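# Carry tube rack through self-closing door to desk

## Task

Move the tube rack off the counter, through the door that swings shut by itself, and onto the desk, using r1, r2 or both. Done only when the rack stands upright on the desk, each tube is seated all the way down in a hole, the door is closed, and the robots have released the rack and backed away. It fails if the rack or any tube touches the floor, or if a robot tips over or is left leaning.

## Robot and tools

Robots: two identical Hello Robot Stretch 4 units, r1 and r2. Each has an omni-wheel base, a lift that slides up a mast, a telescoping arm that extends forward, a three-joint wrist (yaw, pitch, roll) and a two-finger gripper with bendy steel fingers. Each is about 1.6 m tall; the base rim reaches at most 0.23 m from the base origin. Cameras per robot: rX_head_camera, rX_head_left_camera, rX_head_right_camera, rX_wrist_camera (X = 1 or 2).

Frames: the base frame sits on the floor under the base centre, x forward, y left, z up. hand_pose (the point between open fingertips, link pinch) is reported in it; with all wrist joints at 0 the hand axes line up with the base axes, but the printed position may be a little off. The odometry frame is where the base frame was at the scene start. Each robot reports only in its own frames, so how r1 and r2 sit relative to each other must be judged from images, lidar_m and wrist_depth_mm.

execute_actions: argument actions is a list holding zero or one action; cameras optionally lists camera names (omitted, null or ["all"] gives all; [] gives none). An action is an object keyed "r1" and/or "r2". Per robot you may give:
- base: exactly one relative move from the current base position, not a pose. translate_m in metres, -2 to 2, forward positive, no turning; strafe_m in metres, -2 to 2, left positive; rotate_rad in radians, -3.2 to 3.2, counter-clockwise (left) positive.
- joints: absolute targets by name, each one number. lift_m 0 to 1.2 m; arm_m 0 to 0.55 m extension; wrist_yaw_rad -1.134 to 4.276 (0 points forward, positive left, 3.14 tucked back, above 3.4 the arm may obstruct); wrist_pitch_rad -1.117 to 4.259 (0 level, 1.57 pointing down); wrist_roll_rad -1.117 to 4.259 (0 keeps fingers level, positive turns clockwise as seen from behind); gripper_m -0.038 to 0.141 m fingertip gap (negative means fingers press together). Out-of-range joint targets are clipped and flagged; other bad values or unknown keys reject the whole call.
- pace: "slow", "default", "fast" or "max" (base up to 0.1/0.3/0.4/0.6 m/s and 1/2/3/4 rad/s; slower when the lift is high).
- contact_limits: {"arm_m": value} from 0 (stops at lightest touch) to 0.75 (pushes hardest); 0.5 if omitted.
- end_of_arm: "enable_torque" alone, to revive wrist or gripper motors that shut off.
All motions in one action begin together. One action lasts at most 15 s. An empty list just reports state and images. Anything you leave out may still be driving toward an earlier target. If a result reports a stop, later motion calls in that same reply are skipped. Base commands are measured from the base position in the latest state report.

wait: seconds 0 to 10; commands nothing, then returns state and images.
zoom_image: camera name plus region [x0, y0, x1, y1] in pixels of that camera's latest full image, top-left origin, at most 504x504.
read_manual: returns only licence texts. finished_scene: scene number; ends the scene permanently and reports success, so call it only when everything is finished and stable.

Reading results: base_status and joint_status give the outcome of the last accepted action. "done" for the base only means the wheels turned the commanded amount (slip included). "off_target" means it stopped short and may still push. "contact_stop_at_<key>" means it hit something; the lift, arm or wheels go slack (a loaded lift can sink, a base can roll). "limit_stop_at_<name>" is a built-in stop; "limit_stop_at_tilt" means leaning over 6 degrees and the robot ignores drive commands until upright; "limit_stop_at_own_body" means self-collision (likely with pitch below -0.2 plus strong roll). "torque_fault" means a wrist/gripper motor went limp; send enable_torque. on_its_own lists uncommanded behaviour; its "held at" value is a target, not a position. lidar_m: 12 distances in metres in 30-degree sectors, 1st straight ahead, counting counter-clockwise (4th left, 7th behind, 10th right); "-" means nothing seen or closer than 0.25 m; it misses glass and thin legs. wrist_depth_mm: 7x7 grid of depths, 100 to 2000 mm, read from top left. base_odometry counts wheel turns; if turned_by_wheels and turned_by_imu disagree by over ~0.1 rad, something was hit or wheels slipped. base_tilt in degrees (forward and right positive) carries a fixed offset up to ~1.5. motor_effort is percent of maximum, peak in brackets; noisy and offset.

Gripping: command a gap smaller than the object; lower values squeeze harder and pull it inward. Neither gripper_m nor "done" proves a hold; a clear change in gripper effort suggests a firm one. If fingertips jam on a surface, raise the lift. To unfold at the start, send lift_m 0.4 with wrist_yaw_rad 0.

Avoid: robots pressing or bumping into each other (once bases touch, any further drive is a hard press); carrying over 1 kg with arm_m above 0.2 while driving or turning, especially fast; long pushes with a high gripper or high contact limit; holding more than ~2 kg in a level gripper; dropping the rack or tubes; slamming the door. If both robots carry the rack together, their travel can differ by up to ~3 cm per metre, which strains the load and can topple a robot. Faster completion is better.

Each tool is called after ">>>" as name([rows], argument=value, ...), one row to a line, values as JSON.

## Session

>>> execute_actions(actions=[])

Scene clock: 0.00 s.
r1.base_odometry: x=+0.000 y=+0.000 heading=+0.000 (m, m, rad; r1's odometry frame)
r1.turned_by_wheels: +0.000 (rad since the last result)
r1.turned_by_imu: +0.000 (rad since the last result)
r1.base_tilt: forward=-0.1 right=+0.6 (deg)
r1.lidar_m: 1.07 1.22 1.87 1.87 2.13 3.57 1.49 2.53 2.12 2.12 1.29 1.05
r1.base_status: not commanded
r1.joint_positions: lift_m=+0.212 arm_m=+0.000 wrist_yaw_rad=+3.121 wrist_pitch_rad=+0.002 wrist_roll_rad=-0.013 gripper_m=+0.057
r1.joint_status: not commanded
r1.motor_effort: lift_m=+21 arm_m=+0 wrist_yaw_rad=+4 wrist_pitch_rad=-8 wrist_roll_rad=+0 gripper_m=-2 wheel_0=+0 wheel_1=+0 wheel_2=+0 (%)
r1.hand_pose: x=-0.1153 y=+0.0935 z=+0.3899 quat_wxyz=(+0.010, -0.001, -0.007, +1.000) (m; r1's base frame)
r1.wrist_depth_mm: - 140 1661 - - - - / - 121 161 - - - - / - 127 172 - - - - / 138 144 1708 - - - - / 1863 - - 1756 1921 - - / 239 1336 199 1308 198 1182 1160 / 233 917 960 - 931 866 866
r2.base_odometry: x=+0.000 y=+0.000 heading=+0.000 (m, m, rad; r2's odometry frame)
r2.turned_by_wheels: +0.000 (rad since the last result)
r2.turned_by_imu: +0.000 (rad since the last result)
r2.base_tilt: forward=+0.0 right=+0.4 (deg)
r2.lidar_m: 2.30 2.48 1.26 1.22 1.29 1.70 1.66 1.85 2.59 1.47 1.51 2.37
r2.base_status: not commanded
r2.joint_positions: lift_m=+0.289 arm_m=-0.001 wrist_yaw_rad=+3.197 wrist_pitch_rad=+0.010 wrist_roll_rad=+0.006 gripper_m=+0.057
r2.joint_status: not commanded
r2.motor_effort: lift_m=+17 arm_m=-1 wrist_yaw_rad=-3 wrist_pitch_rad=-7 wrist_roll_rad=-1 gripper_m=-1 wheel_0=+0 wheel_1=+0 wheel_2=+0 (%)
r2.hand_pose: x=-0.1235 y=+0.0713 z=+0.4649 quat_wxyz=(-0.028, -0.005, +0.003, +1.000) (m; r2's base frame)
r2.wrist_depth_mm: - 132 133 1708 1661 1618 1576 / - 112 133 1708 1708 1618 1618 / - 116 139 1708 1708 1661 1661 / 137 135 260 1756 1708 1661 1661 / 215 1983 1863 1756 1708 1661 1661 / 224 1576 198 1537 199 1499 1464 / 222 1025 1098 107 1060 976 1025
pictures: r1_head_camera, r1_head_left_camera, r1_head_right_camera, r1_wrist_camera, r2_head_camera, r2_head_left_camera, r2_head_right_camera, r2_wrist_camera
Images, in order (width x height): r1_head_camera 420x560, r1_head_left_camera 420x672, r1_head_right_camera 420x672, r1_wrist_camera 616x392, r2_head_camera 420x560, r2_head_left_camera 420x672, r2_head_right_camera 420x672, r2_wrist_camera 616x392.

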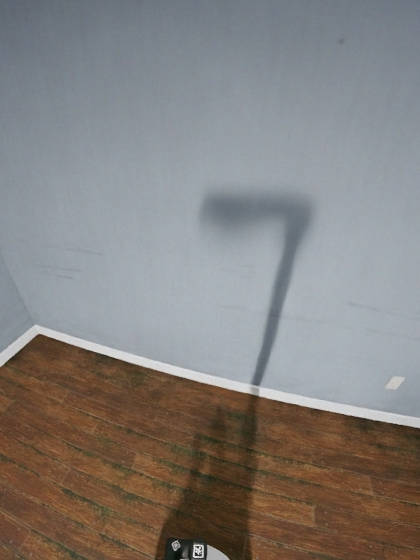

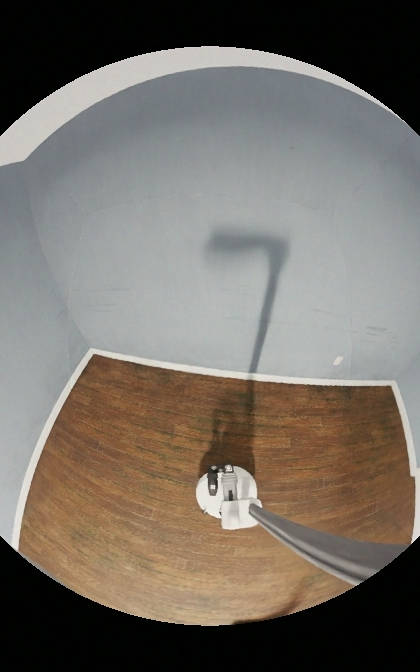

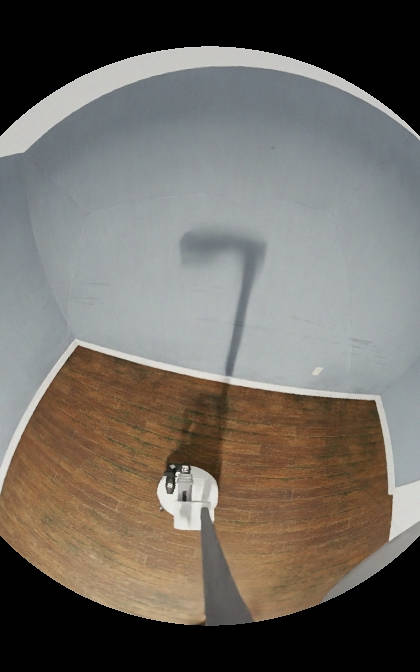

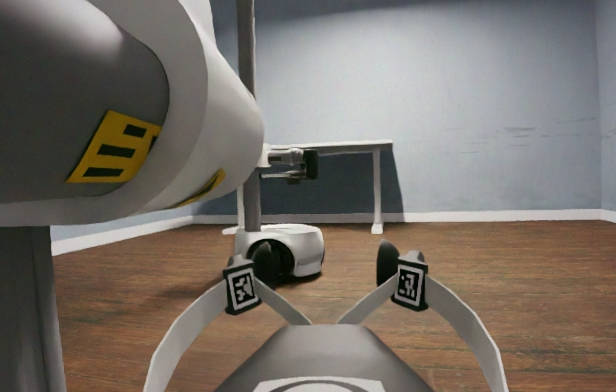

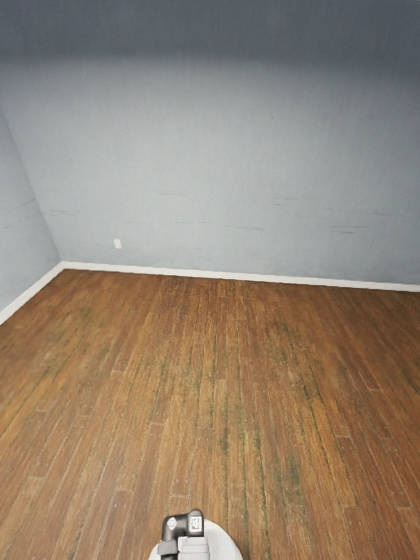

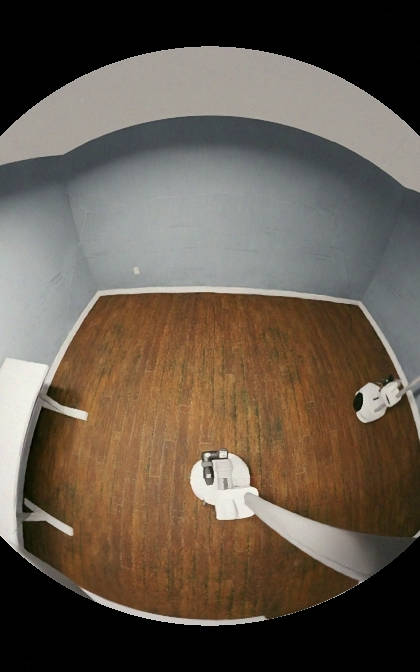

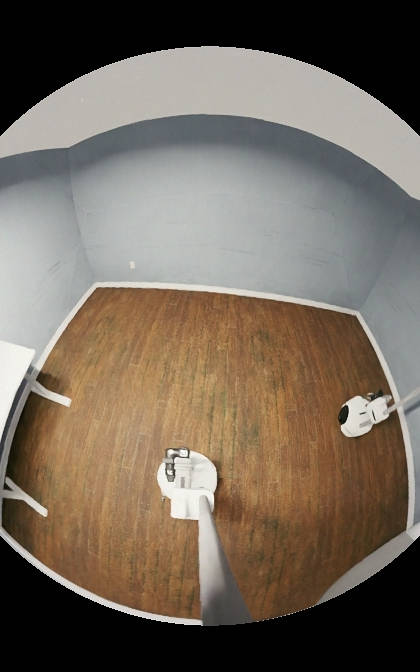

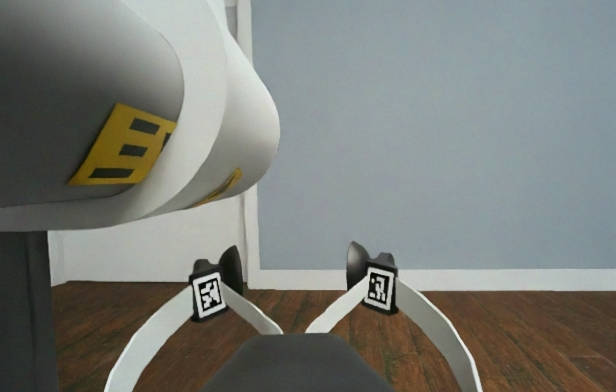

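>>> execute_actions([
  {"r1":{"base":{"rotate_rad":-2.6}},"r2":{"base":{"rotate_rad":1.57}}},
], cameras=["r1_head_camera","r1_head_left_camera","r2_head_camera","r2_head_left_camera"])

Scene clock: 3.63 s.
r1.base_odometry: x=+0.000 y=+0.000 heading=-2.600 (m, m, rad; r1's odometry frame)
r1.turned_by_wheels: -2.600 (rad since the last result)
r1.turned_by_imu: -2.577 (rad since the last result)
r1.base_tilt: forward=-0.2 right=+0.7 (deg)
r1.lidar_m: 2.47 2.10 2.12 1.27 1.08 1.07 1.26 1.87 1.86 2.16 2.93 1.48
r1.base_status: done
r1.joint_positions: lift_m=+0.212 arm_m=+0.000 wrist_yaw_rad=+3.121 wrist_pitch_rad=+0.002 wrist_roll_rad=-0.013 gripper_m=+0.057
r1.joint_status: not commanded
r1.motor_effort: lift_m=+21(21) arm_m=+0(0) wrist_yaw_rad=+3(3) wrist_pitch_rad=-7(8) wrist_roll_rad=-1(0) gripper_m=-5(4) wheel_0=+0(7) wheel_1=+0(8) wheel_2=+0(5) (%)
r1.hand_pose: x=-0.1152 y=+0.0935 z=+0.3899 quat_wxyz=(+0.010, -0.001, -0.007, +1.000) (m; r1's base frame)
r1.wrist_depth_mm: - 141 1708 1499 1229 1042 904 / - 121 160 1537 1255 1060 904 / - 127 173 1537 1281 1042 931 / 138 144 1808 1537 1308 1060 917 / 1661 1863 1983 1537 1229 1060 946 / 239 1366 199 1281 199 1025 946 / 233 931 931 - 931 854 866
r2.base_odometry: x=+0.000 y=+0.000 heading=+1.570 (m, m, rad; r2's odometry frame)
r2.turned_by_wheels: +1.570 (rad since the last result)
r2.turned_by_imu: +1.609 (rad since the last result)
r2.base_tilt: forward=-0.2 right=+0.4 (deg)
r2.lidar_m: 1.22 1.30 1.66 1.63 1.89 2.62 1.45 1.51 2.34 2.30 2.45 1.23
r2.base_status: done
r2.joint_positions: lift_m=+0.289 arm_m=-0.001 wrist_yaw_rad=+3.197 wrist_pitch_rad=+0.010 wrist_roll_rad=+0.006 gripper_m=+0.057
r2.joint_status: not commanded
r2.motor_effort: lift_m=+17(17) arm_m=-1(1) wrist_yaw_rad=-2(0) wrist_pitch_rad=-8(7) wrist_roll_rad=+0(1) gripper_m=-1(3) wheel_0=-2(8) wheel_1=-3(8) wheel_2=-1(10) (%)
r2.hand_pose: x=-0.1235 y=+0.0713 z=+0.4649 quat_wxyz=(-0.028, -0.005, +0.003, +1.000) (m; r2's base frame)
r2.wrist_depth_mm: - 132 133 - - - - / - 112 133 - - - - / - 116 139 - - - - / 137 135 259 - - - - / 215 - 1756 - - - - / 224 1576 198 1537 199 1499 1430 / 221 1042 1098 107 1060 976 1025
pictures: r1_head_camera, r1_head_left_camera, r2_head_camera, r2_head_left_camera
Images, in order (width x height): r1_head_camera 420x560, r1_head_left_camera 420x672, r2_head_camera 420x560, r2_head_left_camera 420x672.

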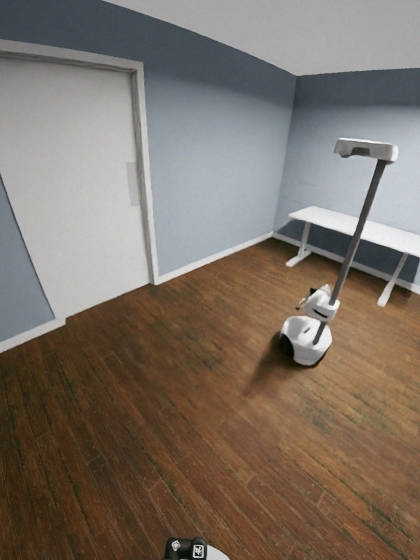

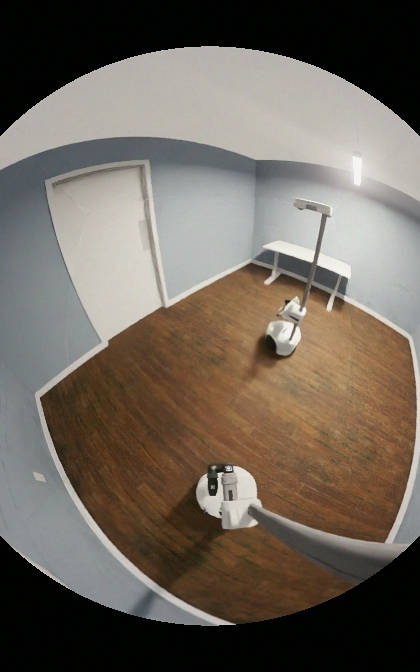

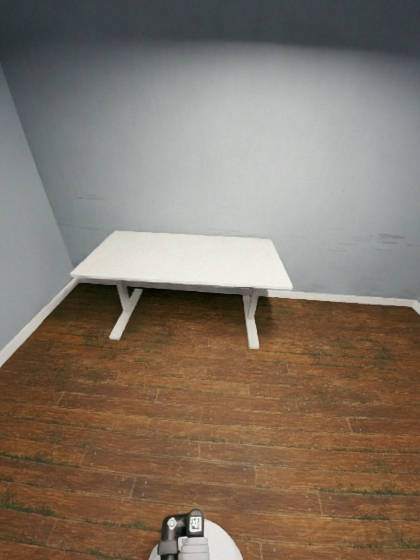

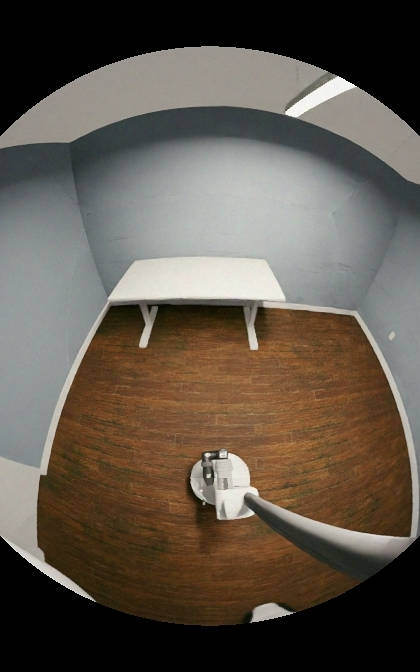

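>>> execute_actions([
  {"r1":{"base":{"rotate_rad":0.73}},"r2":{"base":{"rotate_rad":1.53}}},
], cameras=["r1_head_camera","r2_head_camera","r2_head_left_camera"])

Scene clock: 8.07 s.
r1.base_odometry: x=+0.000 y=+0.000 heading=-1.870 (m, m, rad; r1's odometry frame)
r1.turned_by_wheels: +0.730 (rad since the last result)
r1.turned_by_imu: +0.721 (rad since the last result)
r1.base_tilt: forward=-0.2 right=+0.7 (deg)
r1.lidar_m: 2.11 1.66 1.15 1.07 1.09 1.44 1.88 1.92 2.49 1.53 1.48 2.33
r1.base_status: done
r1.joint_positions: lift_m=+0.212 arm_m=+0.000 wrist_yaw_rad=+3.121 wrist_pitch_rad=+0.002 wrist_roll_rad=-0.013 gripper_m=+0.057
r1.joint_status: not commanded
r1.motor_effort: lift_m=+21(21) arm_m=+0(0) wrist_yaw_rad=+5(5) wrist_pitch_rad=-8(8) wrist_roll_rad=-1(0) gripper_m=-2(3) wheel_0=-2(6) wheel_1=-2(9) wheel_2=-1(9) (%)
r1.hand_pose: x=-0.1152 y=+0.0935 z=+0.3899 quat_wxyz=(+0.010, -0.001, -0.007, +1.000) (m; r1's base frame)
r1.wrist_depth_mm: - 141 1921 1921 - 1808 1308 / - 121 160 1983 - 1863 1336 / - 127 172 - - 1863 1366 / 138 144 1921 - - 1921 1336 / 1863 1921 1921 - 1983 1808 1366 / 238 1336 200 1308 198 1205 1160 / 233 917 931 - 946 854 878
r2.base_odometry: x=+0.000 y=+0.000 heading=+3.099 (m, m, rad; r2's odometry frame)
r2.turned_by_wheels: +1.529 (rad since the last result)
r2.turned_by_imu: +1.568 (rad since the last result)
r2.base_tilt: forward=-0.1 right=+0.4 (deg)
r2.lidar_m: 1.64 1.82 2.51 1.45 1.49 2.41 2.33 2.47 1.25 1.21 1.28 1.69
r2.base_status: done
r2.joint_positions: lift_m=+0.289 arm_m=-0.001 wrist_yaw_rad=+3.197 wrist_pitch_rad=+0.010 wrist_roll_rad=+0.006 gripper_m=+0.057
r2.joint_status: not commanded
r2.motor_effort: lift_m=+17(17) arm_m=-1(1) wrist_yaw_rad=-4(1) wrist_pitch_rad=-7(7) wrist_roll_rad=+0(1) gripper_m=-1(3) wheel_0=-3(12) wheel_1=-4(10) wheel_2=-2(11) (%)
r2.hand_pose: x=-0.1235 y=+0.0713 z=+0.4649 quat_wxyz=(-0.028, -0.005, +0.003, +1.000) (m; r2's base frame)
r2.wrist_depth_mm: - 132 133 - - - - / - 112 133 - - - - / - 116 139 - - - - / 137 135 260 - - - - / 215 - - - - - - / 224 1576 198 1537 198 1464 1430 / 222 1025 1098 107 1060 991 1025
pictures: r1_head_camera, r2_head_camera, r2_head_left_camera
Images, in order (width x height): r1_head_camera 420x560, r2_head_camera 420x560, r2_head_left_camera 420x672.

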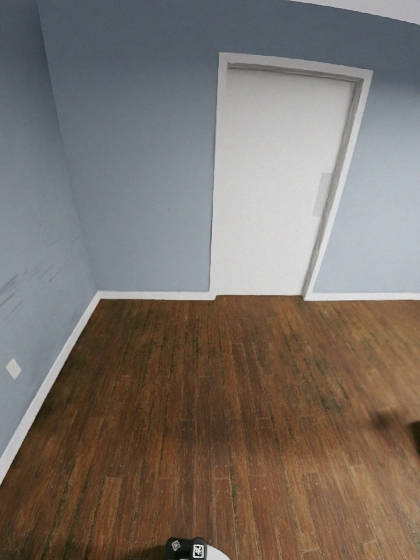

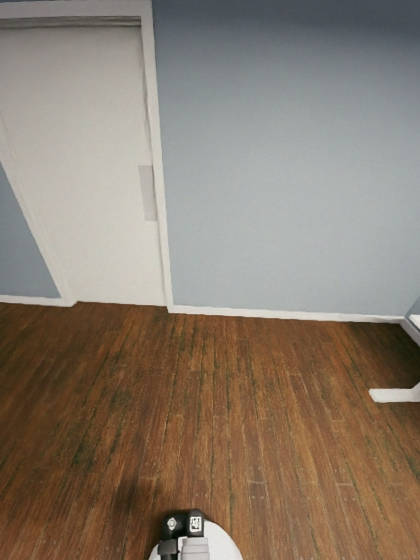

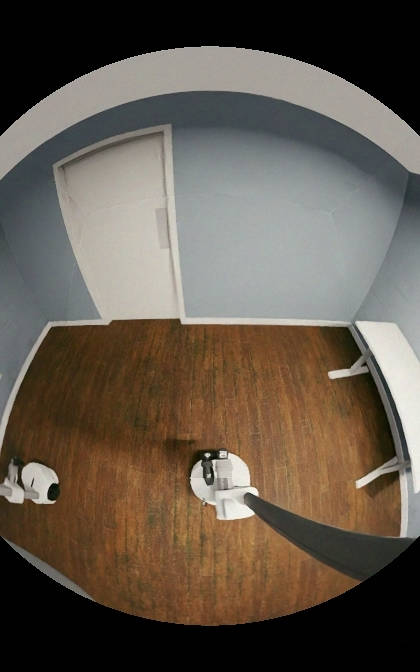

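>>> execute_actions([
  {"r1":{"base":{"strafe_m":-0.58},"pace":"fast"}},
], cameras=[])

>>> execute_actions([
  {"r1":{"base":{"translate_m":1.6},"pace":"max"}},
], cameras=["r1_head_camera","r1_head_left_camera"])

Scene clock: 14.70 s.
r1.base_odometry: x=-0.554 y=+0.171 heading=-1.870 (m, m, rad; r1's odometry frame)
r1.turned_by_wheels: +0.000 (rad since the last result)
r1.turned_by_imu: -0.003 (rad since the last result)
r1.base_tilt: forward=-0.2 right=+0.6 (deg)
r1.lidar_m: 2.23 2.20 1.73 1.65 1.69 1.98 1.83 1.86 2.45 2.30 0.95 2.28
r1.base_status: done
r1.joint_positions: lift_m=+0.212 arm_m=+0.000 wrist_yaw_rad=+3.121 wrist_pitch_rad=+0.002 wrist_roll_rad=-0.013 gripper_m=+0.057
r1.joint_status: not commanded
r1.motor_effort: lift_m=+21(21) arm_m=+0(0) wrist_yaw_rad=+4(4) wrist_pitch_rad=-7(8) wrist_roll_rad=+0(1) gripper_m=-4(3) wheel_0=-1(11) wheel_1=+2(10) wheel_2=+0(1) (%)
r1.hand_pose: x=-0.1152 y=+0.0935 z=+0.3899 quat_wxyz=(+0.010, -0.001, -0.007, +1.000) (m; r1's base frame)
r1.wrist_depth_mm: - 141 1863 1921 1921 1921 - / - 121 160 1921 1863 1983 - / - 127 173 1921 1983 - - / 138 144 1921 1921 1921 - - / 1921 1921 1921 1983 1983 - 1983 / 240 1336 199 1308 198 1182 1160 / 233 917 946 - 946 866 866
r2.base_odometry: x=+0.000 y=+0.000 heading=+3.099 (m, m, rad; r2's odometry frame)
r2.turned_by_wheels: +0.000 (rad since the last result)
r2.turned_by_imu: +0.002 (rad since the last result)
r2.base_tilt: forward=-0.4 right=+0.3 (deg)
r2.lidar_m: 1.63 1.81 2.49 1.03 0.94 2.38 2.33 2.48 1.27 1.20 1.30 1.67
r2.base_status: not commanded
r2.joint_positions: lift_m=+0.289 arm_m=-0.001 wrist_yaw_rad=+3.197 wrist_pitch_rad=+0.010 wrist_roll_rad=+0.006 gripper_m=+0.057
r2.joint_status: not commanded
r2.motor_effort: lift_m=+17(17) arm_m=-1(1) wrist_yaw_rad=-1(0) wrist_pitch_rad=-7(7) wrist_roll_rad=+0(1) gripper_m=-6(4) wheel_0=-3(3) wheel_1=-4(4) wheel_2=-2(2) (%)
r2.hand_pose: x=-0.1235 y=+0.0713 z=+0.4649 quat_wxyz=(-0.028, -0.005, +0.003, +1.000) (m; r2's base frame)
r2.wrist_depth_mm: - 132 133 - - - - / - 112 133 - - - - / - 116 139 - - - - / 137 135 260 - - - - / 216 - - - - - - / 224 1618 198 1537 199 1430 1430 / 221 1025 1098 107 1060 991 1025
pictures: none
No camera images: the call's "cameras" was empty. Leave "cameras" out to get every camera's image.

Scene clock: 18.93 s.
r1.base_odometry: x=-1.026 y=-1.358 heading=-1.870 (m, m, rad; r1's odometry frame)
r1.turned_by_wheels: +0.000 (rad since the last result)
r1.turned_by_imu: -0.006 (rad since the last result)
r1.base_tilt: forward=-0.1 right=+0.7 (deg)
r1.lidar_m: 0.64 0.65 0.77 1.76 1.84 2.38 3.44 1.23 1.22 2.13 0.90 0.66
r1.base_status: done
r1.joint_positions: lift_m=+0.212 arm_m=+0.000 wrist_yaw_rad=+3.121 wrist_pitch_rad=+0.002 wrist_roll_rad=-0.013 gripper_m=+0.057
r1.joint_status: not commanded
r1.motor_effort: lift_m=+21(21) arm_m=+0(0) wrist_yaw_rad=+4(4) wrist_pitch_rad=-8(8) wrist_roll_rad=-2(0) gripper_m=-1(3) wheel_0=-1(8) wheel_1=-1(11) wheel_2=+2(15) (%)
r1.hand_pose: x=-0.1152 y=+0.0935 z=+0.3899 quat_wxyz=(+0.010, -0.001, -0.007, +1.000) (m; r1's base frame)
r1.wrist_depth_mm: - 140 - - - - - / - 121 160 - - - - / - 127 172 - - - - / 138 144 - - - - - / 1863 - - - 1921 - - / 239 1336 199 1281 198 1182 1182 / 232 917 946 - 946 854 866
r2.base_odometry: x=+0.000 y=+0.000 heading=+3.099 (m, m, rad; r2's odometry frame)
r2.turned_by_wheels: +0.000 (rad since the last result)
r2.turned_by_imu: +0.002 (rad since the last result)
r2.base_tilt: forward=-0.3 right=+0.4 (deg)
r2.lidar_m: 1.63 1.18 1.36 2.71 2.88 2.40 2.33 2.45 1.26 1.22 1.29 1.69
r2.base_status: not commanded
r2.joint_positions: lift_m=+0.289 arm_m=-0.001 wrist_yaw_rad=+3.197 wrist_pitch_rad=+0.010 wrist_roll_rad=+0.006 gripper_m=+0.057
r2.joint_status: not commanded
r2.motor_effort: lift_m=+17(17) arm_m=-1(1) wrist_yaw_rad=+0(2) wrist_pitch_rad=-7(7) wrist_roll_rad=-1(1) gripper_m=-3(4) wheel_0=-3(3) wheel_1=-4(4) wheel_2=-2(2) (%)
r2.hand_pose: x=-0.1235 y=+0.0713 z=+0.4649 quat_wxyz=(-0.028, -0.005, +0.003, +1.000) (m; r2's base frame)
r2.wrist_depth_mm: - 131 133 - - - - / - 112 133 - - - - / - 116 139 - - - - / 137 135 260 - - - - / 216 - - - - - - / 224 1576 198 1537 199 1430 1430 / 222 1042 1078 107 1060 991 1025
pictures: r1_head_camera, r1_head_left_camera
Images, in order (width x height): r1_head_camera 420x560, r1_head_left_camera 420x672.

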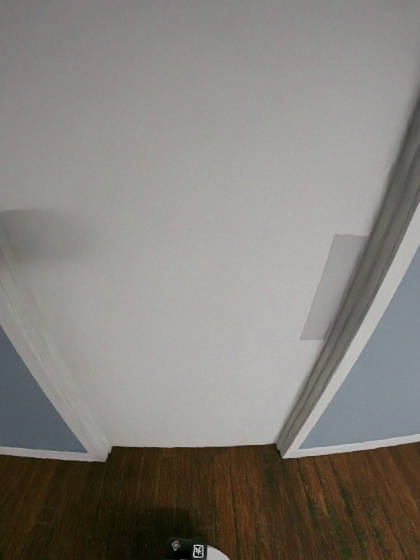

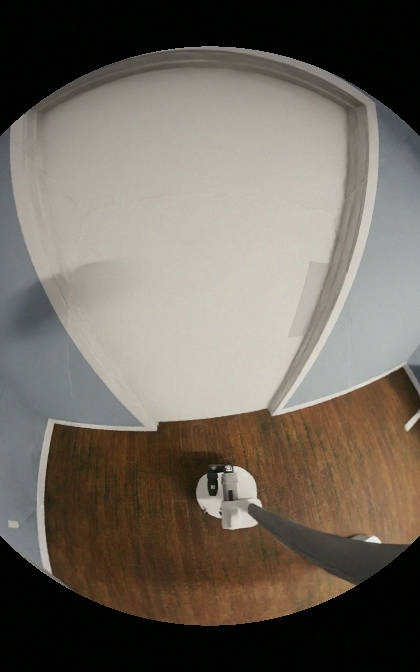

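>>> execute_actions([
  {"r1":{"base":{"translate_m":0.65},"pace":"slow"}},
], cameras=["r1_head_camera","r1_head_left_camera"])

Scene clock: 28.30 s.
r1.base_odometry: x=-1.218 y=-1.978 heading=-1.869 (m, m, rad; r1's odometry frame)
r1.turned_by_wheels: +0.001 (rad since the last result)
r1.turned_by_imu: +0.080 (rad since the last result)
r1.base_tilt: forward=-0.2 right=+0.7 (deg)
r1.lidar_m: 0.25 0.25 0.25 0.36 1.88 2.60 4.19 1.73 2.25 0.46 0.55 0.27
r1.base_status: done
r1.joint_positions: lift_m=+0.212 arm_m=+0.000 wrist_yaw_rad=+3.149 wrist_pitch_rad=+0.001 wrist_roll_rad=-0.013 gripper_m=+0.057
r1.joint_status: not commanded
r1.on_its_own: wrist_yaw_rad is at rest, and its effort (-80) is outside its rest range (-13 to +13)
r1.motor_effort: lift_m=+20(21) arm_m=+1(1) wrist_yaw_rad=-80(81) wrist_pitch_rad=-7(12) wrist_roll_rad=+0(0) gripper_m=-5(5) wheel_0=+12(32) wheel_1=+18(25) wheel_2=-17(32) (%)
r1.hand_pose: x=-0.1180 y=+0.0852 z=+0.3900 quat_wxyz=(-0.004, -0.001, -0.007, +1.000) (m; r1's base frame)
r1.wrist_depth_mm: - 140 171 - - - - / - 115 140 - - - - / - 121 151 - - - - / 144 143 268 - - - - / 228 1708 - - - - - / 225 1336 199 1366 198 1229 1182 / 223 931 960 - 946 878 866
r2.base_odometry: x=+0.000 y=+0.000 heading=+3.099 (m, m, rad; r2's odometry frame)
r2.turned_by_wheels: +0.000 (rad since the last result)
r2.turned_by_imu: +0.004 (rad since the last result)
r2.base_tilt: forward=-0.2 right=+0.3 (deg)
r2.lidar_m: 1.64 1.72 2.52 2.71 2.87 2.38 2.33 2.48 1.25 1.20 1.29 1.68
r2.base_status: not commanded
r2.joint_positions: lift_m=+0.289 arm_m=-0.001 wrist_yaw_rad=+3.197 wrist_pitch_rad=+0.010 wrist_roll_rad=+0.006 gripper_m=+0.057
r2.joint_status: not commanded
r2.motor_effort: lift_m=+17(17) arm_m=-1(1) wrist_yaw_rad=-2(2) wrist_pitch_rad=-7(7) wrist_roll_rad=-1(0) gripper_m=-5(6) wheel_0=-3(3) wheel_1=-4(4) wheel_2=-2(2) (%)
r2.hand_pose: x=-0.1235 y=+0.0713 z=+0.4649 quat_wxyz=(-0.028, -0.005, +0.003, +1.000) (m; r2's base frame)
r2.wrist_depth_mm: - 131 133 - - - - / - 112 133 - - - - / - 116 139 - - - - / 137 135 260 - - - - / 215 - - - - - - / 224 1576 198 1537 199 1499 1430 / 222 1025 1098 107 1042 976 1025
pictures: r1_head_camera, r1_head_left_camera
Images, in order (width x height): r1_head_camera 420x560, r1_head_left_camera 420x672.

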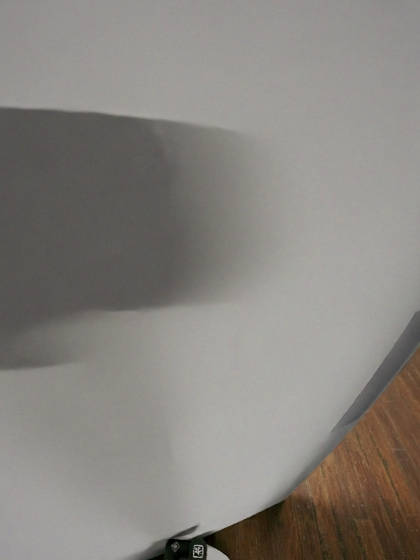

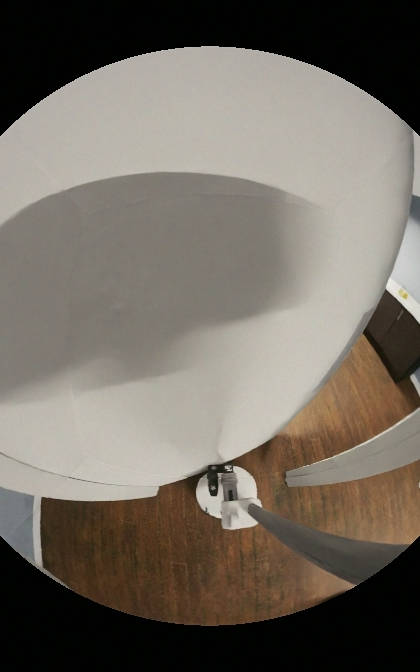

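>>> execute_actions([
  {"r1":{"base":{"translate_m":-0.3}}},
], cameras=[])

>>> execute_actions([
  {"r1":{"base":{"rotate_rad":3.06}},"r2":{"base":{"strafe_m":0.95}}},
], cameras=["r1_head_left_camera","r2_head_left_camera"])

Scene clock: 33.60 s.
r1.base_odometry: x=-1.129 y=-1.691 heading=-1.869 (m, m, rad; r1's odometry frame)
r1.turned_by_wheels: +0.000 (rad since the last result)
r1.turned_by_imu: -0.002 (rad since the last result)
r1.base_tilt: forward=-0.1 right=+0.7 (deg)
r1.lidar_m: 0.36 0.38 0.50 1.03 1.87 2.61 3.85 1.49 2.23 0.97 0.53 0.39
r1.base_status: done
r1.joint_positions: lift_m=+0.212 arm_m=+0.000 wrist_yaw_rad=+3.121 wrist_pitch_rad=+0.001 wrist_roll_rad=-0.013 gripper_m=+0.057
r1.joint_status: not commanded
r1.motor_effort: lift_m=+20(20) arm_m=+0(1) wrist_yaw_rad=+3(77) wrist_pitch_rad=-7(9) wrist_roll_rad=+0(0) gripper_m=-5(4) wheel_0=+0(11) wheel_1=-1(16) wheel_2=+1(18) (%)
r1.hand_pose: x=-0.1154 y=+0.0933 z=+0.3901 quat_wxyz=(+0.010, -0.001, -0.007, +1.000) (m; r1's base frame)
r1.wrist_depth_mm: - 140 - - - - - / - 121 160 - - - - / - 127 171 - - - - / 138 144 - - - - - / 1366 1863 - - 1983 - - / 239 1366 200 1308 198 1205 1182 / 233 917 960 - 946 866 866
r2.base_odometry: x=+0.000 y=+0.000 heading=+3.099 (m, m, rad; r2's odometry frame)
r2.turned_by_wheels: +0.000 (rad since the last result)
r2.turned_by_imu: +0.002 (rad since the last result)
r2.base_tilt: forward=-0.3 right=+0.3 (deg)
r2.lidar_m: 1.64 1.43 2.52 2.68 2.87 2.39 2.33 2.47 1.21 1.20 1.28 1.69
r2.base_status: not commanded
r2.joint_positions: lift_m=+0.289 arm_m=-0.001 wrist_yaw_rad=+3.197 wrist_pitch_rad=+0.010 wrist_roll_rad=+0.006 gripper_m=+0.057
r2.joint_status: not commanded
r2.motor_effort: lift_m=+17(17) arm_m=-1(1) wrist_yaw_rad=-1(1) wrist_pitch_rad=-7(7) wrist_roll_rad=-1(0) gripper_m=-3(4) wheel_0=-3(3) wheel_1=-4(4) wheel_2=-2(2) (%)
r2.hand_pose: x=-0.1235 y=+0.0713 z=+0.4649 quat_wxyz=(-0.028, -0.005, +0.003, +1.000) (m; r2's base frame)
r2.wrist_depth_mm: - 132 133 - - - - / - 112 133 - - - - / - 116 139 - - - - / 137 135 260 - - - - / 215 - - - - - - / 223 1576 198 1499 199 1464 1464 / 222 1025 1098 107 1078 991 1025
pictures: none
No camera images: the call's "cameras" was empty. Leave "cameras" out to get every camera's image.

Scene clock: 38.10 s.
r1.base_odometry: x=-1.129 y=-1.691 heading=+1.191 (m, m, rad; r1's odometry frame)
r1.turned_by_wheels: +3.060 (rad since the last result)
r1.turned_by_imu: +3.030 (rad since the last result)
r1.base_tilt: forward=-0.2 right=+0.7 (deg)
r1.lidar_m: 1.25 3.83 2.31 1.47 0.51 0.34 0.32 0.33 0.42 0.75 1.83 2.34
r1.base_status: done
r1.joint_positions: lift_m=+0.212 arm_m=+0.000 wrist_yaw_rad=+3.121 wrist_pitch_rad=+0.001 wrist_roll_rad=-0.013 gripper_m=+0.057
r1.joint_status: not commanded
r1.motor_effort: lift_m=+20(20) arm_m=+0(1) wrist_yaw_rad=+3(2) wrist_pitch_rad=-7(7) wrist_roll_rad=+0(0) gripper_m=-4(4) wheel_0=-1(9) wheel_1=-1(9) wheel_2=-1(12) (%)
r1.hand_pose: x=-0.1154 y=+0.0934 z=+0.3901 quat_wxyz=(+0.010, -0.001, -0.007, +1.000) (m; r1's base frame)
r1.wrist_depth_mm: - 140 433 442 449 459 462 / - 121 160 445 449 459 462 / - 127 172 449 459 462 466 / 138 144 442 452 455 466 469 / 433 439 445 452 455 469 473 / 238 439 199 455 198 469 477 / 233 442 449 - 469 473 480
r2.base_odometry: x=-0.040 y=-0.949 heading=+3.099 (m, m, rad; r2's odometry frame)
r2.turned_by_wheels: +0.000 (rad since the last result)
r2.turned_by_imu: +0.002 (rad since the last result)
r2.base_tilt: forward=-0.2 right=+0.4 (deg)
r2.lidar_m: 1.24 1.82 1.79 1.74 1.87 2.33 2.28 2.40 3.06 2.17 2.31 1.78
r2.base_status: done
r2.joint_positions: lift_m=+0.289 arm_m=-0.001 wrist_yaw_rad=+3.197 wrist_pitch_rad=+0.010 wrist_roll_rad=+0.006 gripper_m=+0.057
r2.joint_status: not commanded
r2.motor_effort: lift_m=+17(17) arm_m=-1(1) wrist_yaw_rad=-3(3) wrist_pitch_rad=-8(7) wrist_roll_rad=+0(1) gripper_m=-4(5) wheel_0=+1(8) wheel_1=+1(11) wheel_2=+0(6) (%)
r2.hand_pose: x=-0.1235 y=+0.0713 z=+0.4649 quat_wxyz=(-0.028, -0.005, +0.003, +1.000) (m; r2's base frame)
r2.wrist_depth_mm: - 131 133 - - - - / - 112 133 - - - - / - 116 139 - - - - / 137 135 259 - - - - / 215 - - - - - - / 224 1618 198 1537 200 1464 1430 / 222 1025 1098 107 1060 976 1025
pictures: r1_head_left_camera, r2_head_left_camera
Images, in order (width x height): r1_head_left_camera 420x672, r2_head_left_camera 420x672.

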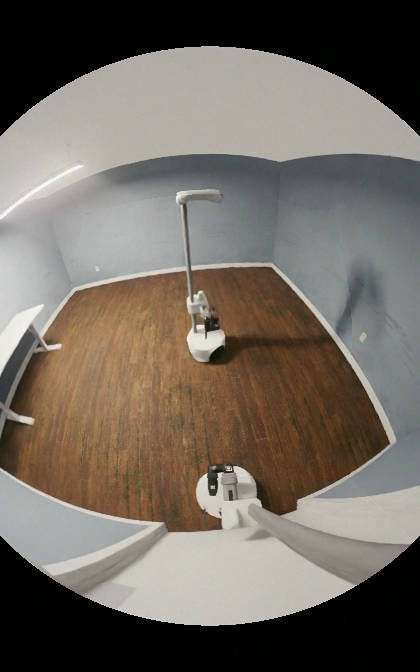

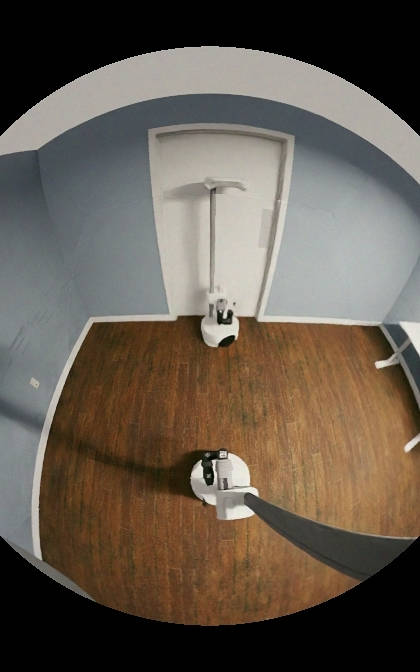

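>>> execute_actions([
  {"r1":{"base":{"translate_m":-0.75},"pace":"slow"}},
], cameras=["r1_head_left_camera","r2_head_left_camera"])

Scene clock: 42.67 s.
r1.base_odometry: x=-1.179 y=-1.799 heading=+1.221 (m, m, rad; r1's odometry frame)
r1.turned_by_wheels: +0.031 (rad since the last result)
r1.turned_by_imu: +0.028 (rad since the last result)
r1.base_tilt: forward=-0.2 right=+0.6 (deg)
r1.lidar_m: 1.37 3.96 2.25 0.68 0.33 0.25 - 0.25 0.27 0.54 1.85 2.45
r1.base_status: translate_m contact_stop (by the wheels' count: -0.118 of -0.750)
r1.joint_positions: lift_m=+0.212 arm_m=+0.000 wrist_yaw_rad=+3.121 wrist_pitch_rad=+0.002 wrist_roll_rad=-0.013 gripper_m=+0.057
r1.joint_status: not commanded
r1.on_its_own: the wheels are slack since a contact_stop
r1.motor_effort: lift_m=+20(20) arm_m=+0(1) wrist_yaw_rad=+2(1) wrist_pitch_rad=-7(8) wrist_roll_rad=+1(1) gripper_m=-5(2) wheel_0=+0(18) wheel_1=+0(20) wheel_2=+0(35) (%)
r1.hand_pose: x=-0.1154 y=+0.0934 z=+0.3900 quat_wxyz=(+0.010, -0.001, -0.007, +1.000) (m; r1's base frame)
r1.wrist_depth_mm: - 141 322 325 329 330 334 / - 121 160 329 330 332 336 / - 126 172 329 334 334 340 / 138 144 329 332 334 338 342 / 327 329 330 332 334 340 342 / 238 330 199 336 198 342 345 / 233 334 334 - 343 345 349
r2.base_odometry: x=-0.040 y=-0.949 heading=+3.099 (m, m, rad; r2's odometry frame)
r2.turned_by_wheels: +0.000 (rad since the last result)
r2.turned_by_imu: +0.002 (rad since the last result)
r2.base_tilt: forward=-0.3 right=+0.4 (deg)
r2.lidar_m: 1.36 1.82 1.76 1.72 1.86 2.34 2.29 2.41 3.04 2.15 2.31 1.79
r2.base_status: not commanded
r2.joint_positions: lift_m=+0.289 arm_m=-0.001 wrist_yaw_rad=+3.197 wrist_pitch_rad=+0.010 wrist_roll_rad=+0.006 gripper_m=+0.057
r2.joint_status: not commanded
r2.motor_effort: lift_m=+17(17) arm_m=-1(1) wrist_yaw_rad=-4(1) wrist_pitch_rad=-7(7) wrist_roll_rad=+0(0) gripper_m=-2(5) wheel_0=+0(0) wheel_1=+1(1) wheel_2=+0(0) (%)
r2.hand_pose: x=-0.1235 y=+0.0713 z=+0.4649 quat_wxyz=(-0.028, -0.005, +0.003, +1.000) (m; r2's base frame)
r2.wrist_depth_mm: - 132 133 - - - - / - 112 133 - - - - / - 116 139 - - - - / 137 136 260 - - - - / 215 - - - - - - / 224 1576 198 1499 199 1464 1430 / 222 1042 1078 107 1060 976 1025
pictures: r1_head_left_camera, r2_head_left_camera
Images, in order (width x height): r1_head_left_camera 420x672, r2_head_left_camera 420x672.

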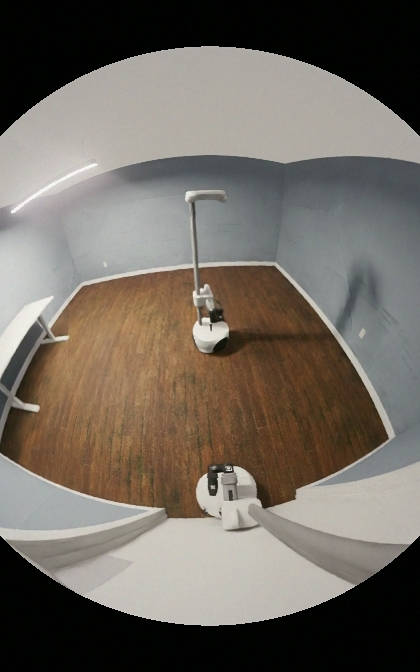

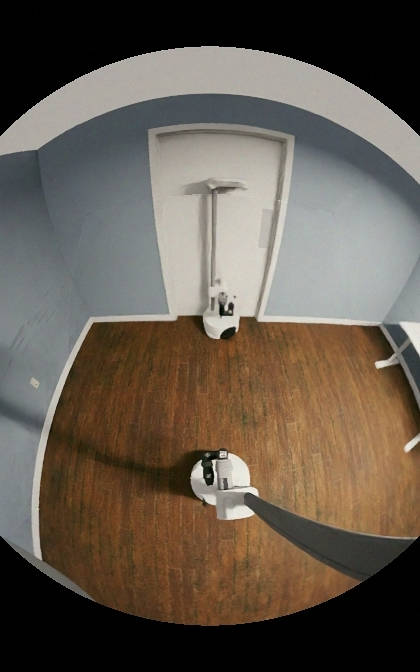

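>>> execute_actions([
  {"r1":{"base":{"strafe_m":0.1},"pace":"slow"}},
], cameras=[])

>>> execute_actions([
  {"r1":{"base":{"translate_m":-0.7},"pace":"slow"}},
], cameras=["r1_head_left_camera","r2_head_left_camera"])

Scene clock: 46.03 s.
r1.base_odometry: x=-1.273 y=-1.764 heading=+1.221 (m, m, rad; r1's odometry frame)
r1.turned_by_wheels: +0.000 (rad since the last result)
r1.turned_by_imu: -0.001 (rad since the last result)
r1.base_tilt: forward=-0.2 right=+0.6 (deg)
r1.lidar_m: 1.37 3.96 2.17 0.70 0.29 0.25 - 0.25 0.27 0.65 1.94 2.58
r1.base_status: done
r1.joint_positions: lift_m=+0.212 arm_m=+0.000 wrist_yaw_rad=+3.121 wrist_pitch_rad=+0.002 wrist_roll_rad=-0.013 gripper_m=+0.057
r1.joint_status: not commanded
r1.motor_effort: lift_m=+20(20) arm_m=+0(0) wrist_yaw_rad=+4(3) wrist_pitch_rad=-8(9) wrist_roll_rad=+0(1) gripper_m=-4(3) wheel_0=-2(6) wheel_1=+3(9) wheel_2=-1(2) (%)
r1.hand_pose: x=-0.1154 y=+0.0934 z=+0.3900 quat_wxyz=(+0.010, -0.001, -0.007, +1.000) (m; r1's base frame)
r1.wrist_depth_mm: - 140 329 330 334 340 338 / - 121 160 332 334 340 340 / - 127 172 336 338 342 343 / 138 144 334 338 340 343 345 / 334 334 336 340 342 347 347 / 239 336 200 342 198 347 351 / 233 338 340 - 349 349 353
r2.base_odometry: x=-0.040 y=-0.949 heading=+3.099 (m, m, rad; r2's odometry frame)
r2.turned_by_wheels: +0.000 (rad since the last result)
r2.turned_by_imu: +0.001 (rad since the last result)
r2.base_tilt: forward=-0.1 right=+0.4 (deg)
r2.lidar_m: 1.35 1.80 1.80 1.73 1.88 2.35 2.27 2.40 3.03 2.15 2.29 1.47
r2.base_status: not commanded
r2.joint_positions: lift_m=+0.289 arm_m=-0.001 wrist_yaw_rad=+3.197 wrist_pitch_rad=+0.010 wrist_roll_rad=+0.006 gripper_m=+0.057
r2.joint_status: not commanded
r2.motor_effort: lift_m=+17(17) arm_m=-1(1) wrist_yaw_rad=-2(1) wrist_pitch_rad=-7(7) wrist_roll_rad=+0(0) gripper_m=-4(9) wheel_0=+1(0) wheel_1=+0(1) wheel_2=+0(0) (%)
r2.hand_pose: x=-0.1235 y=+0.0713 z=+0.4649 quat_wxyz=(-0.028, -0.005, +0.003, +1.000) (m; r2's base frame)
r2.wrist_depth_mm: - 132 133 - - - - / - 112 133 - - - - / - 116 139 - - - - / 137 135 262 - - - - / 216 - - - - - - / 224 1576 198 1537 200 1464 1430 / 221 1042 1098 107 1060 991 1025
pictures: none
No camera images: the call's "cameras" was empty. Leave "cameras" out to get every camera's image.

Scene clock: 54.33 s.
r1.base_odometry: x=-1.513 y=-2.422 heading=+1.221 (m, m, rad; r1's odometry frame)
r1.turned_by_wheels: +0.000 (rad since the last result)
r1.turned_by_imu: +0.003 (rad since the last result)
r1.base_tilt: forward=-0.2 right=+0.6 (deg)
r1.lidar_m: 2.06 0.51 0.56 1.41 2.24 3.81 0.27 0.25 - 0.25 0.34 2.64
r1.base_status: done
r1.joint_positions: lift_m=+0.212 arm_m=+0.000 wrist_yaw_rad=+3.121 wrist_pitch_rad=+0.002 wrist_roll_rad=-0.013 gripper_m=+0.057
r1.joint_status: not commanded
r1.motor_effort: lift_m=+20(20) arm_m=+0(0) wrist_yaw_rad=+4(2) wrist_pitch_rad=-9(9) wrist_roll_rad=+1(1) gripper_m=-3(3) wheel_0=+1(14) wheel_1=-12(21) wheel_2=+11(29) (%)
r1.hand_pose: x=-0.1154 y=+0.0934 z=+0.3900 quat_wxyz=(+0.010, -0.001, -0.007, +1.000) (m; r1's base frame)
r1.wrist_depth_mm: - 141 - - - - - / - 121 160 - - - - / - 127 172 - - - - / 138 144 418 - - - - / 307 359 430 - 1983 - - / 239 359 200 1281 198 1205 1182 / 233 338 430 - 946 866 878
r2.base_odometry: x=-0.040 y=-0.949 heading=+3.099 (m, m, rad; r2's odometry frame)
r2.turned_by_wheels: +0.000 (rad since the last result)
r2.turned_by_imu: +0.003 (rad since the last result)
r2.base_tilt: forward=-0.2 right=+0.4 (deg)
r2.lidar_m: 1.78 1.81 1.79 1.74 1.88 2.33 2.27 2.40 3.03 2.17 2.30 1.79
r2.base_status: not commanded
r2.joint_positions: lift_m=+0.289 arm_m=-0.001 wrist_yaw_rad=+3.197 wrist_pitch_rad=+0.010 wrist_roll_rad=+0.006 gripper_m=+0.057
r2.joint_status: not commanded
r2.motor_effort: lift_m=+17(17) arm_m=-1(1) wrist_yaw_rad=-3(2) wrist_pitch_rad=-7(8) wrist_roll_rad=+0(0) gripper_m=-1(4) wheel_0=+0(0) wheel_1=+1(1) wheel_2=+0(0) (%)
r2.hand_pose: x=-0.1235 y=+0.0713 z=+0.4649 quat_wxyz=(-0.028, -0.005, +0.003, +1.000) (m; r2's base frame)
r2.wrist_depth_mm: - 132 133 - - - - / - 112 133 - - - - / - 116 139 - - - - / 137 135 260 - - - - / 215 - - - - - - / 224 1576 198 1537 200 1464 1430 / 221 1025 1098 107 1078 976 1025
pictures: r1_head_left_camera, r2_head_left_camera
Images, in order (width x height): r1_head_left_camera 420x672, r2_head_left_camera 420x672.

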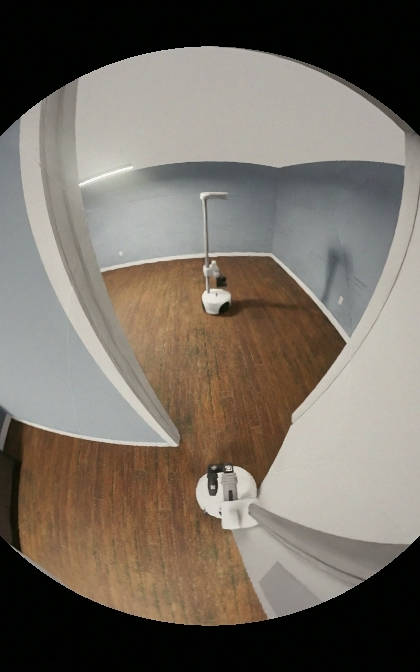

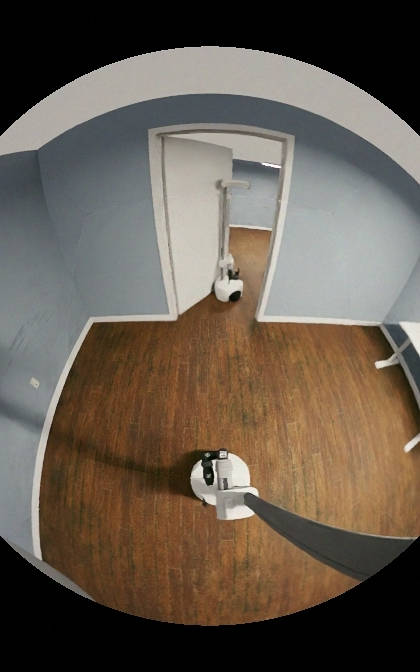

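>>> execute_actions([
  {"r1":{"base":{"translate_m":-0.28},"pace":"slow"}},
], cameras=[])

>>> execute_actions([
  {"r1":{"base":{"strafe_m":-0.45},"pace":"slow"},"r2":{"base":{"translate_m":1.0}}},
], cameras=["r1_head_left_camera","r2_head_left_camera"])

Scene clock: 60.27 s.
r1.base_odometry: x=-1.609 y=-2.684 heading=+1.222 (m, m, rad; r1's odometry frame)
r1.turned_by_wheels: +0.000 (rad since the last result)
r1.turned_by_imu: +0.000 (rad since the last result)
r1.base_tilt: forward=-0.1 right=+0.6 (deg)
r1.lidar_m: 2.35 0.76 0.94 2.16 2.20 3.81 4.13 - - 0.25 0.28 0.66
r1.base_status: done
r1.joint_positions: lift_m=+0.212 arm_m=+0.000 wrist_yaw_rad=+3.121 wrist_pitch_rad=+0.002 wrist_roll_rad=-0.013 gripper_m=+0.057
r1.joint_status: not commanded
r1.motor_effort: lift_m=+20(20) arm_m=+1(0) wrist_yaw_rad=+3(4) wrist_pitch_rad=-7(9) wrist_roll_rad=+1(1) gripper_m=-6(4) wheel_0=+1(4) wheel_1=-11(16) wheel_2=+13(22) (%)
r1.hand_pose: x=-0.1154 y=+0.0934 z=+0.3900 quat_wxyz=(+0.010, -0.001, -0.007, +1.000) (m; r1's base frame)
r1.wrist_depth_mm: - 140 - - - - - / - 121 160 - - - - / - 127 172 - - - - / 138 144 - - - - - / 1863 - - - 1983 - - / 238 1336 199 1308 198 1205 1182 / 233 917 946 - 931 866 878
r2.base_odometry: x=-0.040 y=-0.949 heading=+3.099 (m, m, rad; r2's odometry frame)
r2.turned_by_wheels: +0.000 (rad since the last result)
r2.turned_by_imu: +0.002 (rad since the last result)
r2.base_tilt: forward=-0.2 right=+0.4 (deg)
r2.lidar_m: 1.78 1.80 1.78 1.74 1.86 2.32 2.27 2.38 3.01 2.17 2.28 1.79
r2.base_status: not commanded
r2.joint_positions: lift_m=+0.289 arm_m=-0.001 wrist_yaw_rad=+3.197 wrist_pitch_rad=+0.010 wrist_roll_rad=+0.006 gripper_m=+0.057
r2.joint_status: not commanded
r2.motor_effort: lift_m=+17(17) arm_m=-1(1) wrist_yaw_rad=+0(0) wrist_pitch_rad=-7(8) wrist_roll_rad=-1(0) gripper_m=-4(5) wheel_0=+1(0) wheel_1=+1(1) wheel_2=+0(0) (%)
r2.hand_pose: x=-0.1235 y=+0.0713 z=+0.4649 quat_wxyz=(-0.028, -0.005, +0.003, +1.000) (m; r2's base frame)
r2.wrist_depth_mm: - 132 133 - - - - / - 112 133 - - - - / - 116 139 - - - - / 137 135 259 - - - - / 215 - - - - - - / 223 1576 198 1499 199 1499 1430 / 222 1042 1098 107 1060 991 1025
pictures: none
No camera images: the call's "cameras" was empty. Leave "cameras" out to get every camera's image.

Scene clock: 65.90 s.
r1.base_odometry: x=-1.186 y=-2.838 heading=+1.221 (m, m, rad; r1's odometry frame)
r1.turned_by_wheels: +0.000 (rad since the last result)
r1.turned_by_imu: -0.004 (rad since the last result)
r1.base_tilt: forward=-0.2 right=+0.6 (deg)
r1.lidar_m: 0.66 1.17 1.04 2.39 2.69 4.13 3.96 0.29 0.25 - 0.25 0.27
r1.base_status: done
r1.joint_positions: lift_m=+0.212 arm_m=+0.000 wrist_yaw_rad=+3.121 wrist_pitch_rad=+0.002 wrist_roll_rad=-0.013 gripper_m=+0.057
r1.joint_status: not commanded
r1.motor_effort: lift_m=+20(20) arm_m=+0(0) wrist_yaw_rad=+3(5) wrist_pitch_rad=-9(8) wrist_roll_rad=+1(1) gripper_m=-3(1) wheel_0=+7(12) wheel_1=-7(16) wheel_2=-1(13) (%)
r1.hand_pose: x=-0.1154 y=+0.0934 z=+0.3900 quat_wxyz=(+0.010, -0.001, -0.007, +1.000) (m; r1's base frame)
r1.wrist_depth_mm: - 140 - - - - - / - 121 160 - - - - / - 127 172 - - - - / 138 144 - - - - - / 1863 - - - 1983 - - / 239 1336 199 1308 198 1182 1160 / 232 917 946 - 946 866 866
r2.base_odometry: x=-1.040 y=-0.907 heading=+3.099 (m, m, rad; r2's odometry frame)
r2.turned_by_wheels: +0.000 (rad since the last result)
r2.turned_by_imu: -0.001 (rad since the last result)
r2.base_tilt: forward=-0.3 right=+0.3 (deg)
r2.lidar_m: 1.22 0.83 1.07 1.68 1.81 2.59 3.30 3.47 2.27 2.20 0.96 0.89
r2.base_status: done
r2.joint_positions: lift_m=+0.289 arm_m=-0.001 wrist_yaw_rad=+3.197 wrist_pitch_rad=+0.010 wrist_roll_rad=+0.006 gripper_m=+0.057
r2.joint_status: not commanded
r2.motor_effort: lift_m=+17(17) arm_m=-1(1) wrist_yaw_rad=-2(1) wrist_pitch_rad=-8(7) wrist_roll_rad=+0(0) gripper_m=-2(3) wheel_0=+1(7) wheel_1=+3(7) wheel_2=+0(9) (%)
r2.hand_pose: x=-0.1235 y=+0.0713 z=+0.4649 quat_wxyz=(-0.028, -0.005, +0.003, +1.000) (m; r2's base frame)
r2.wrist_depth_mm: - 132 133 - - - - / - 112 133 - - - - / - 116 139 - - - - / 137 135 260 - - - - / 215 - - - - - - / 223 1576 198 1537 199 1464 1430 / 222 1060 1098 107 1060 976 1025
pictures: r1_head_left_camera, r2_head_left_camera
Images, in order (width x height): r1_head_left_camera 420x672, r2_head_left_camera 420x672.

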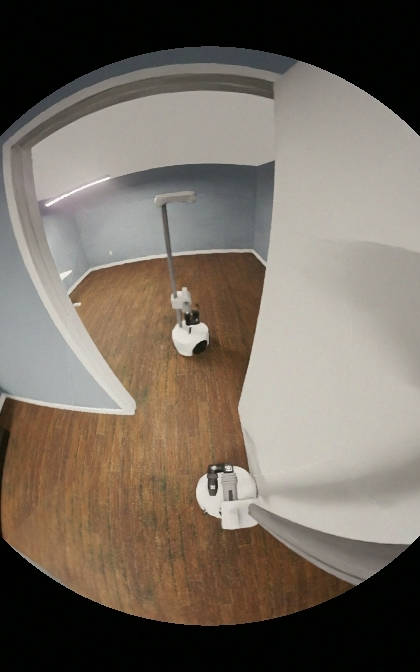

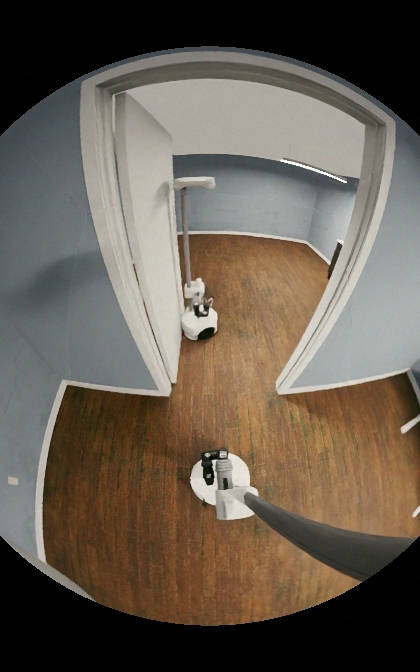

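>>> execute_actions([
  {"r1":{"base":{"strafe_m":-0.25},"pace":"slow"},"r2":{"base":{"translate_m":0.35}}},
], cameras=["r1_head_left_camera","r2_head_left_camera"])

Scene clock: 70.43 s.
r1.base_odometry: x=-1.013 y=-2.916 heading=+1.295 (m, m, rad; r1's odometry frame)
r1.turned_by_wheels: +0.073 (rad since the last result)
r1.turned_by_imu: +0.131 (rad since the last result)
r1.base_tilt: forward=-0.1 right=+0.6 (deg)
r1.lidar_m: 0.51 1.13 1.17 2.76 2.97 3.95 3.92 0.34 0.25 - 0.25 0.25
r1.base_status: strafe_m contact_stop (by the wheels' count: -0.189 of -0.250)
r1.joint_positions: lift_m=+0.212 arm_m=+0.000 wrist_yaw_rad=+3.121 wrist_pitch_rad=+0.002 wrist_roll_rad=-0.013 gripper_m=+0.057
r1.joint_status: not commanded
r1.on_its_own: the wheels are slack since a contact_stop
r1.motor_effort: lift_m=+20(20) arm_m=+0(0) wrist_yaw_rad=+4(3) wrist_pitch_rad=-9(8) wrist_roll_rad=+0(1) gripper_m=-2(5) wheel_0=+0(36) wheel_1=+0(32) wheel_2=+0(10) (%)
r1.hand_pose: x=-0.1154 y=+0.0935 z=+0.3900 quat_wxyz=(+0.010, -0.001, -0.007, +1.000) (m; r1's base frame)
r1.wrist_depth_mm: - 141 - - - - - / - 121 160 - - - - / - 127 172 - - - - / 138 144 - - - - - / 1808 - - - 1921 - - / 239 1336 199 1308 198 1205 1182 / 233 917 946 - 931 878 866
r2.base_odometry: x=-1.389 y=-0.892 heading=+3.100 (m, m, rad; r2's odometry frame)
r2.turned_by_wheels: +0.000 (rad since the last result)
r2.turned_by_imu: +0.001 (rad since the last result)
r2.base_tilt: forward=-0.2 right=+0.3 (deg)
r2.lidar_m: 1.05 0.55 0.55 1.67 1.77 2.57 3.66 3.83 2.29 1.24 0.67 3.61
r2.base_status: done
r2.joint_positions: lift_m=+0.289 arm_m=-0.001 wrist_yaw_rad=+3.197 wrist_pitch_rad=+0.010 wrist_roll_rad=+0.006 gripper_m=+0.057
r2.joint_status: not commanded
r2.motor_effort: lift_m=+17(17) arm_m=-1(1) wrist_yaw_rad=-3(2) wrist_pitch_rad=-8(7) wrist_roll_rad=+0(0) gripper_m=-5(4) wheel_0=+3(6) wheel_1=+3(8) wheel_2=+0(11) (%)
r2.hand_pose: x=-0.1235 y=+0.0713 z=+0.4649 quat_wxyz=(-0.028, -0.005, +0.003, +1.000) (m; r2's base frame)
r2.wrist_depth_mm: - 132 133 - - - - / - 112 133 - - - - / - 116 139 - - - - / 137 135 260 - - - - / 215 - - - - - - / 224 1576 198 1499 199 1464 1430 / 222 1025 1098 107 1078 991 1025
pictures: r1_head_left_camera, r2_head_left_camera
Images, in order (width x height): r1_head_left_camera 420x672, r2_head_left_camera 420x672.

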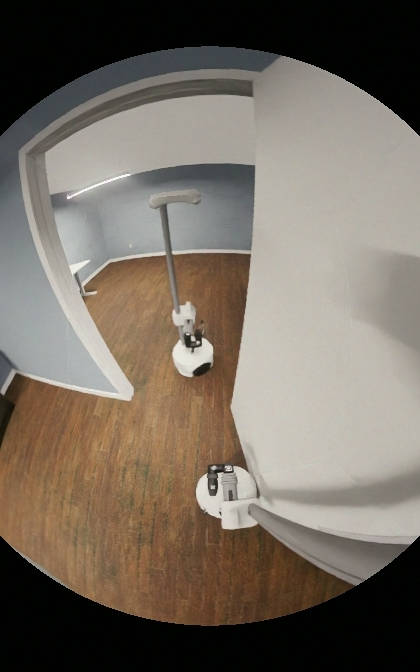

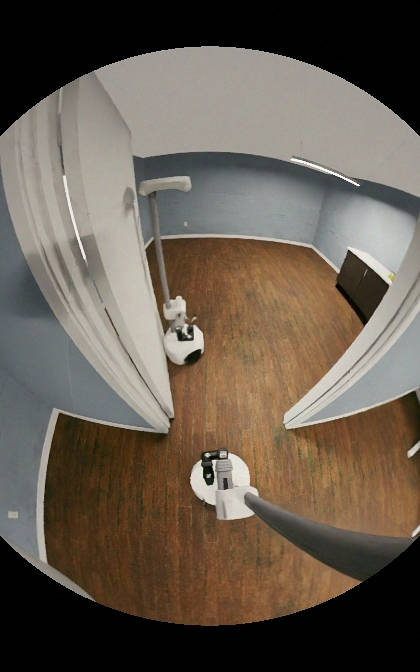

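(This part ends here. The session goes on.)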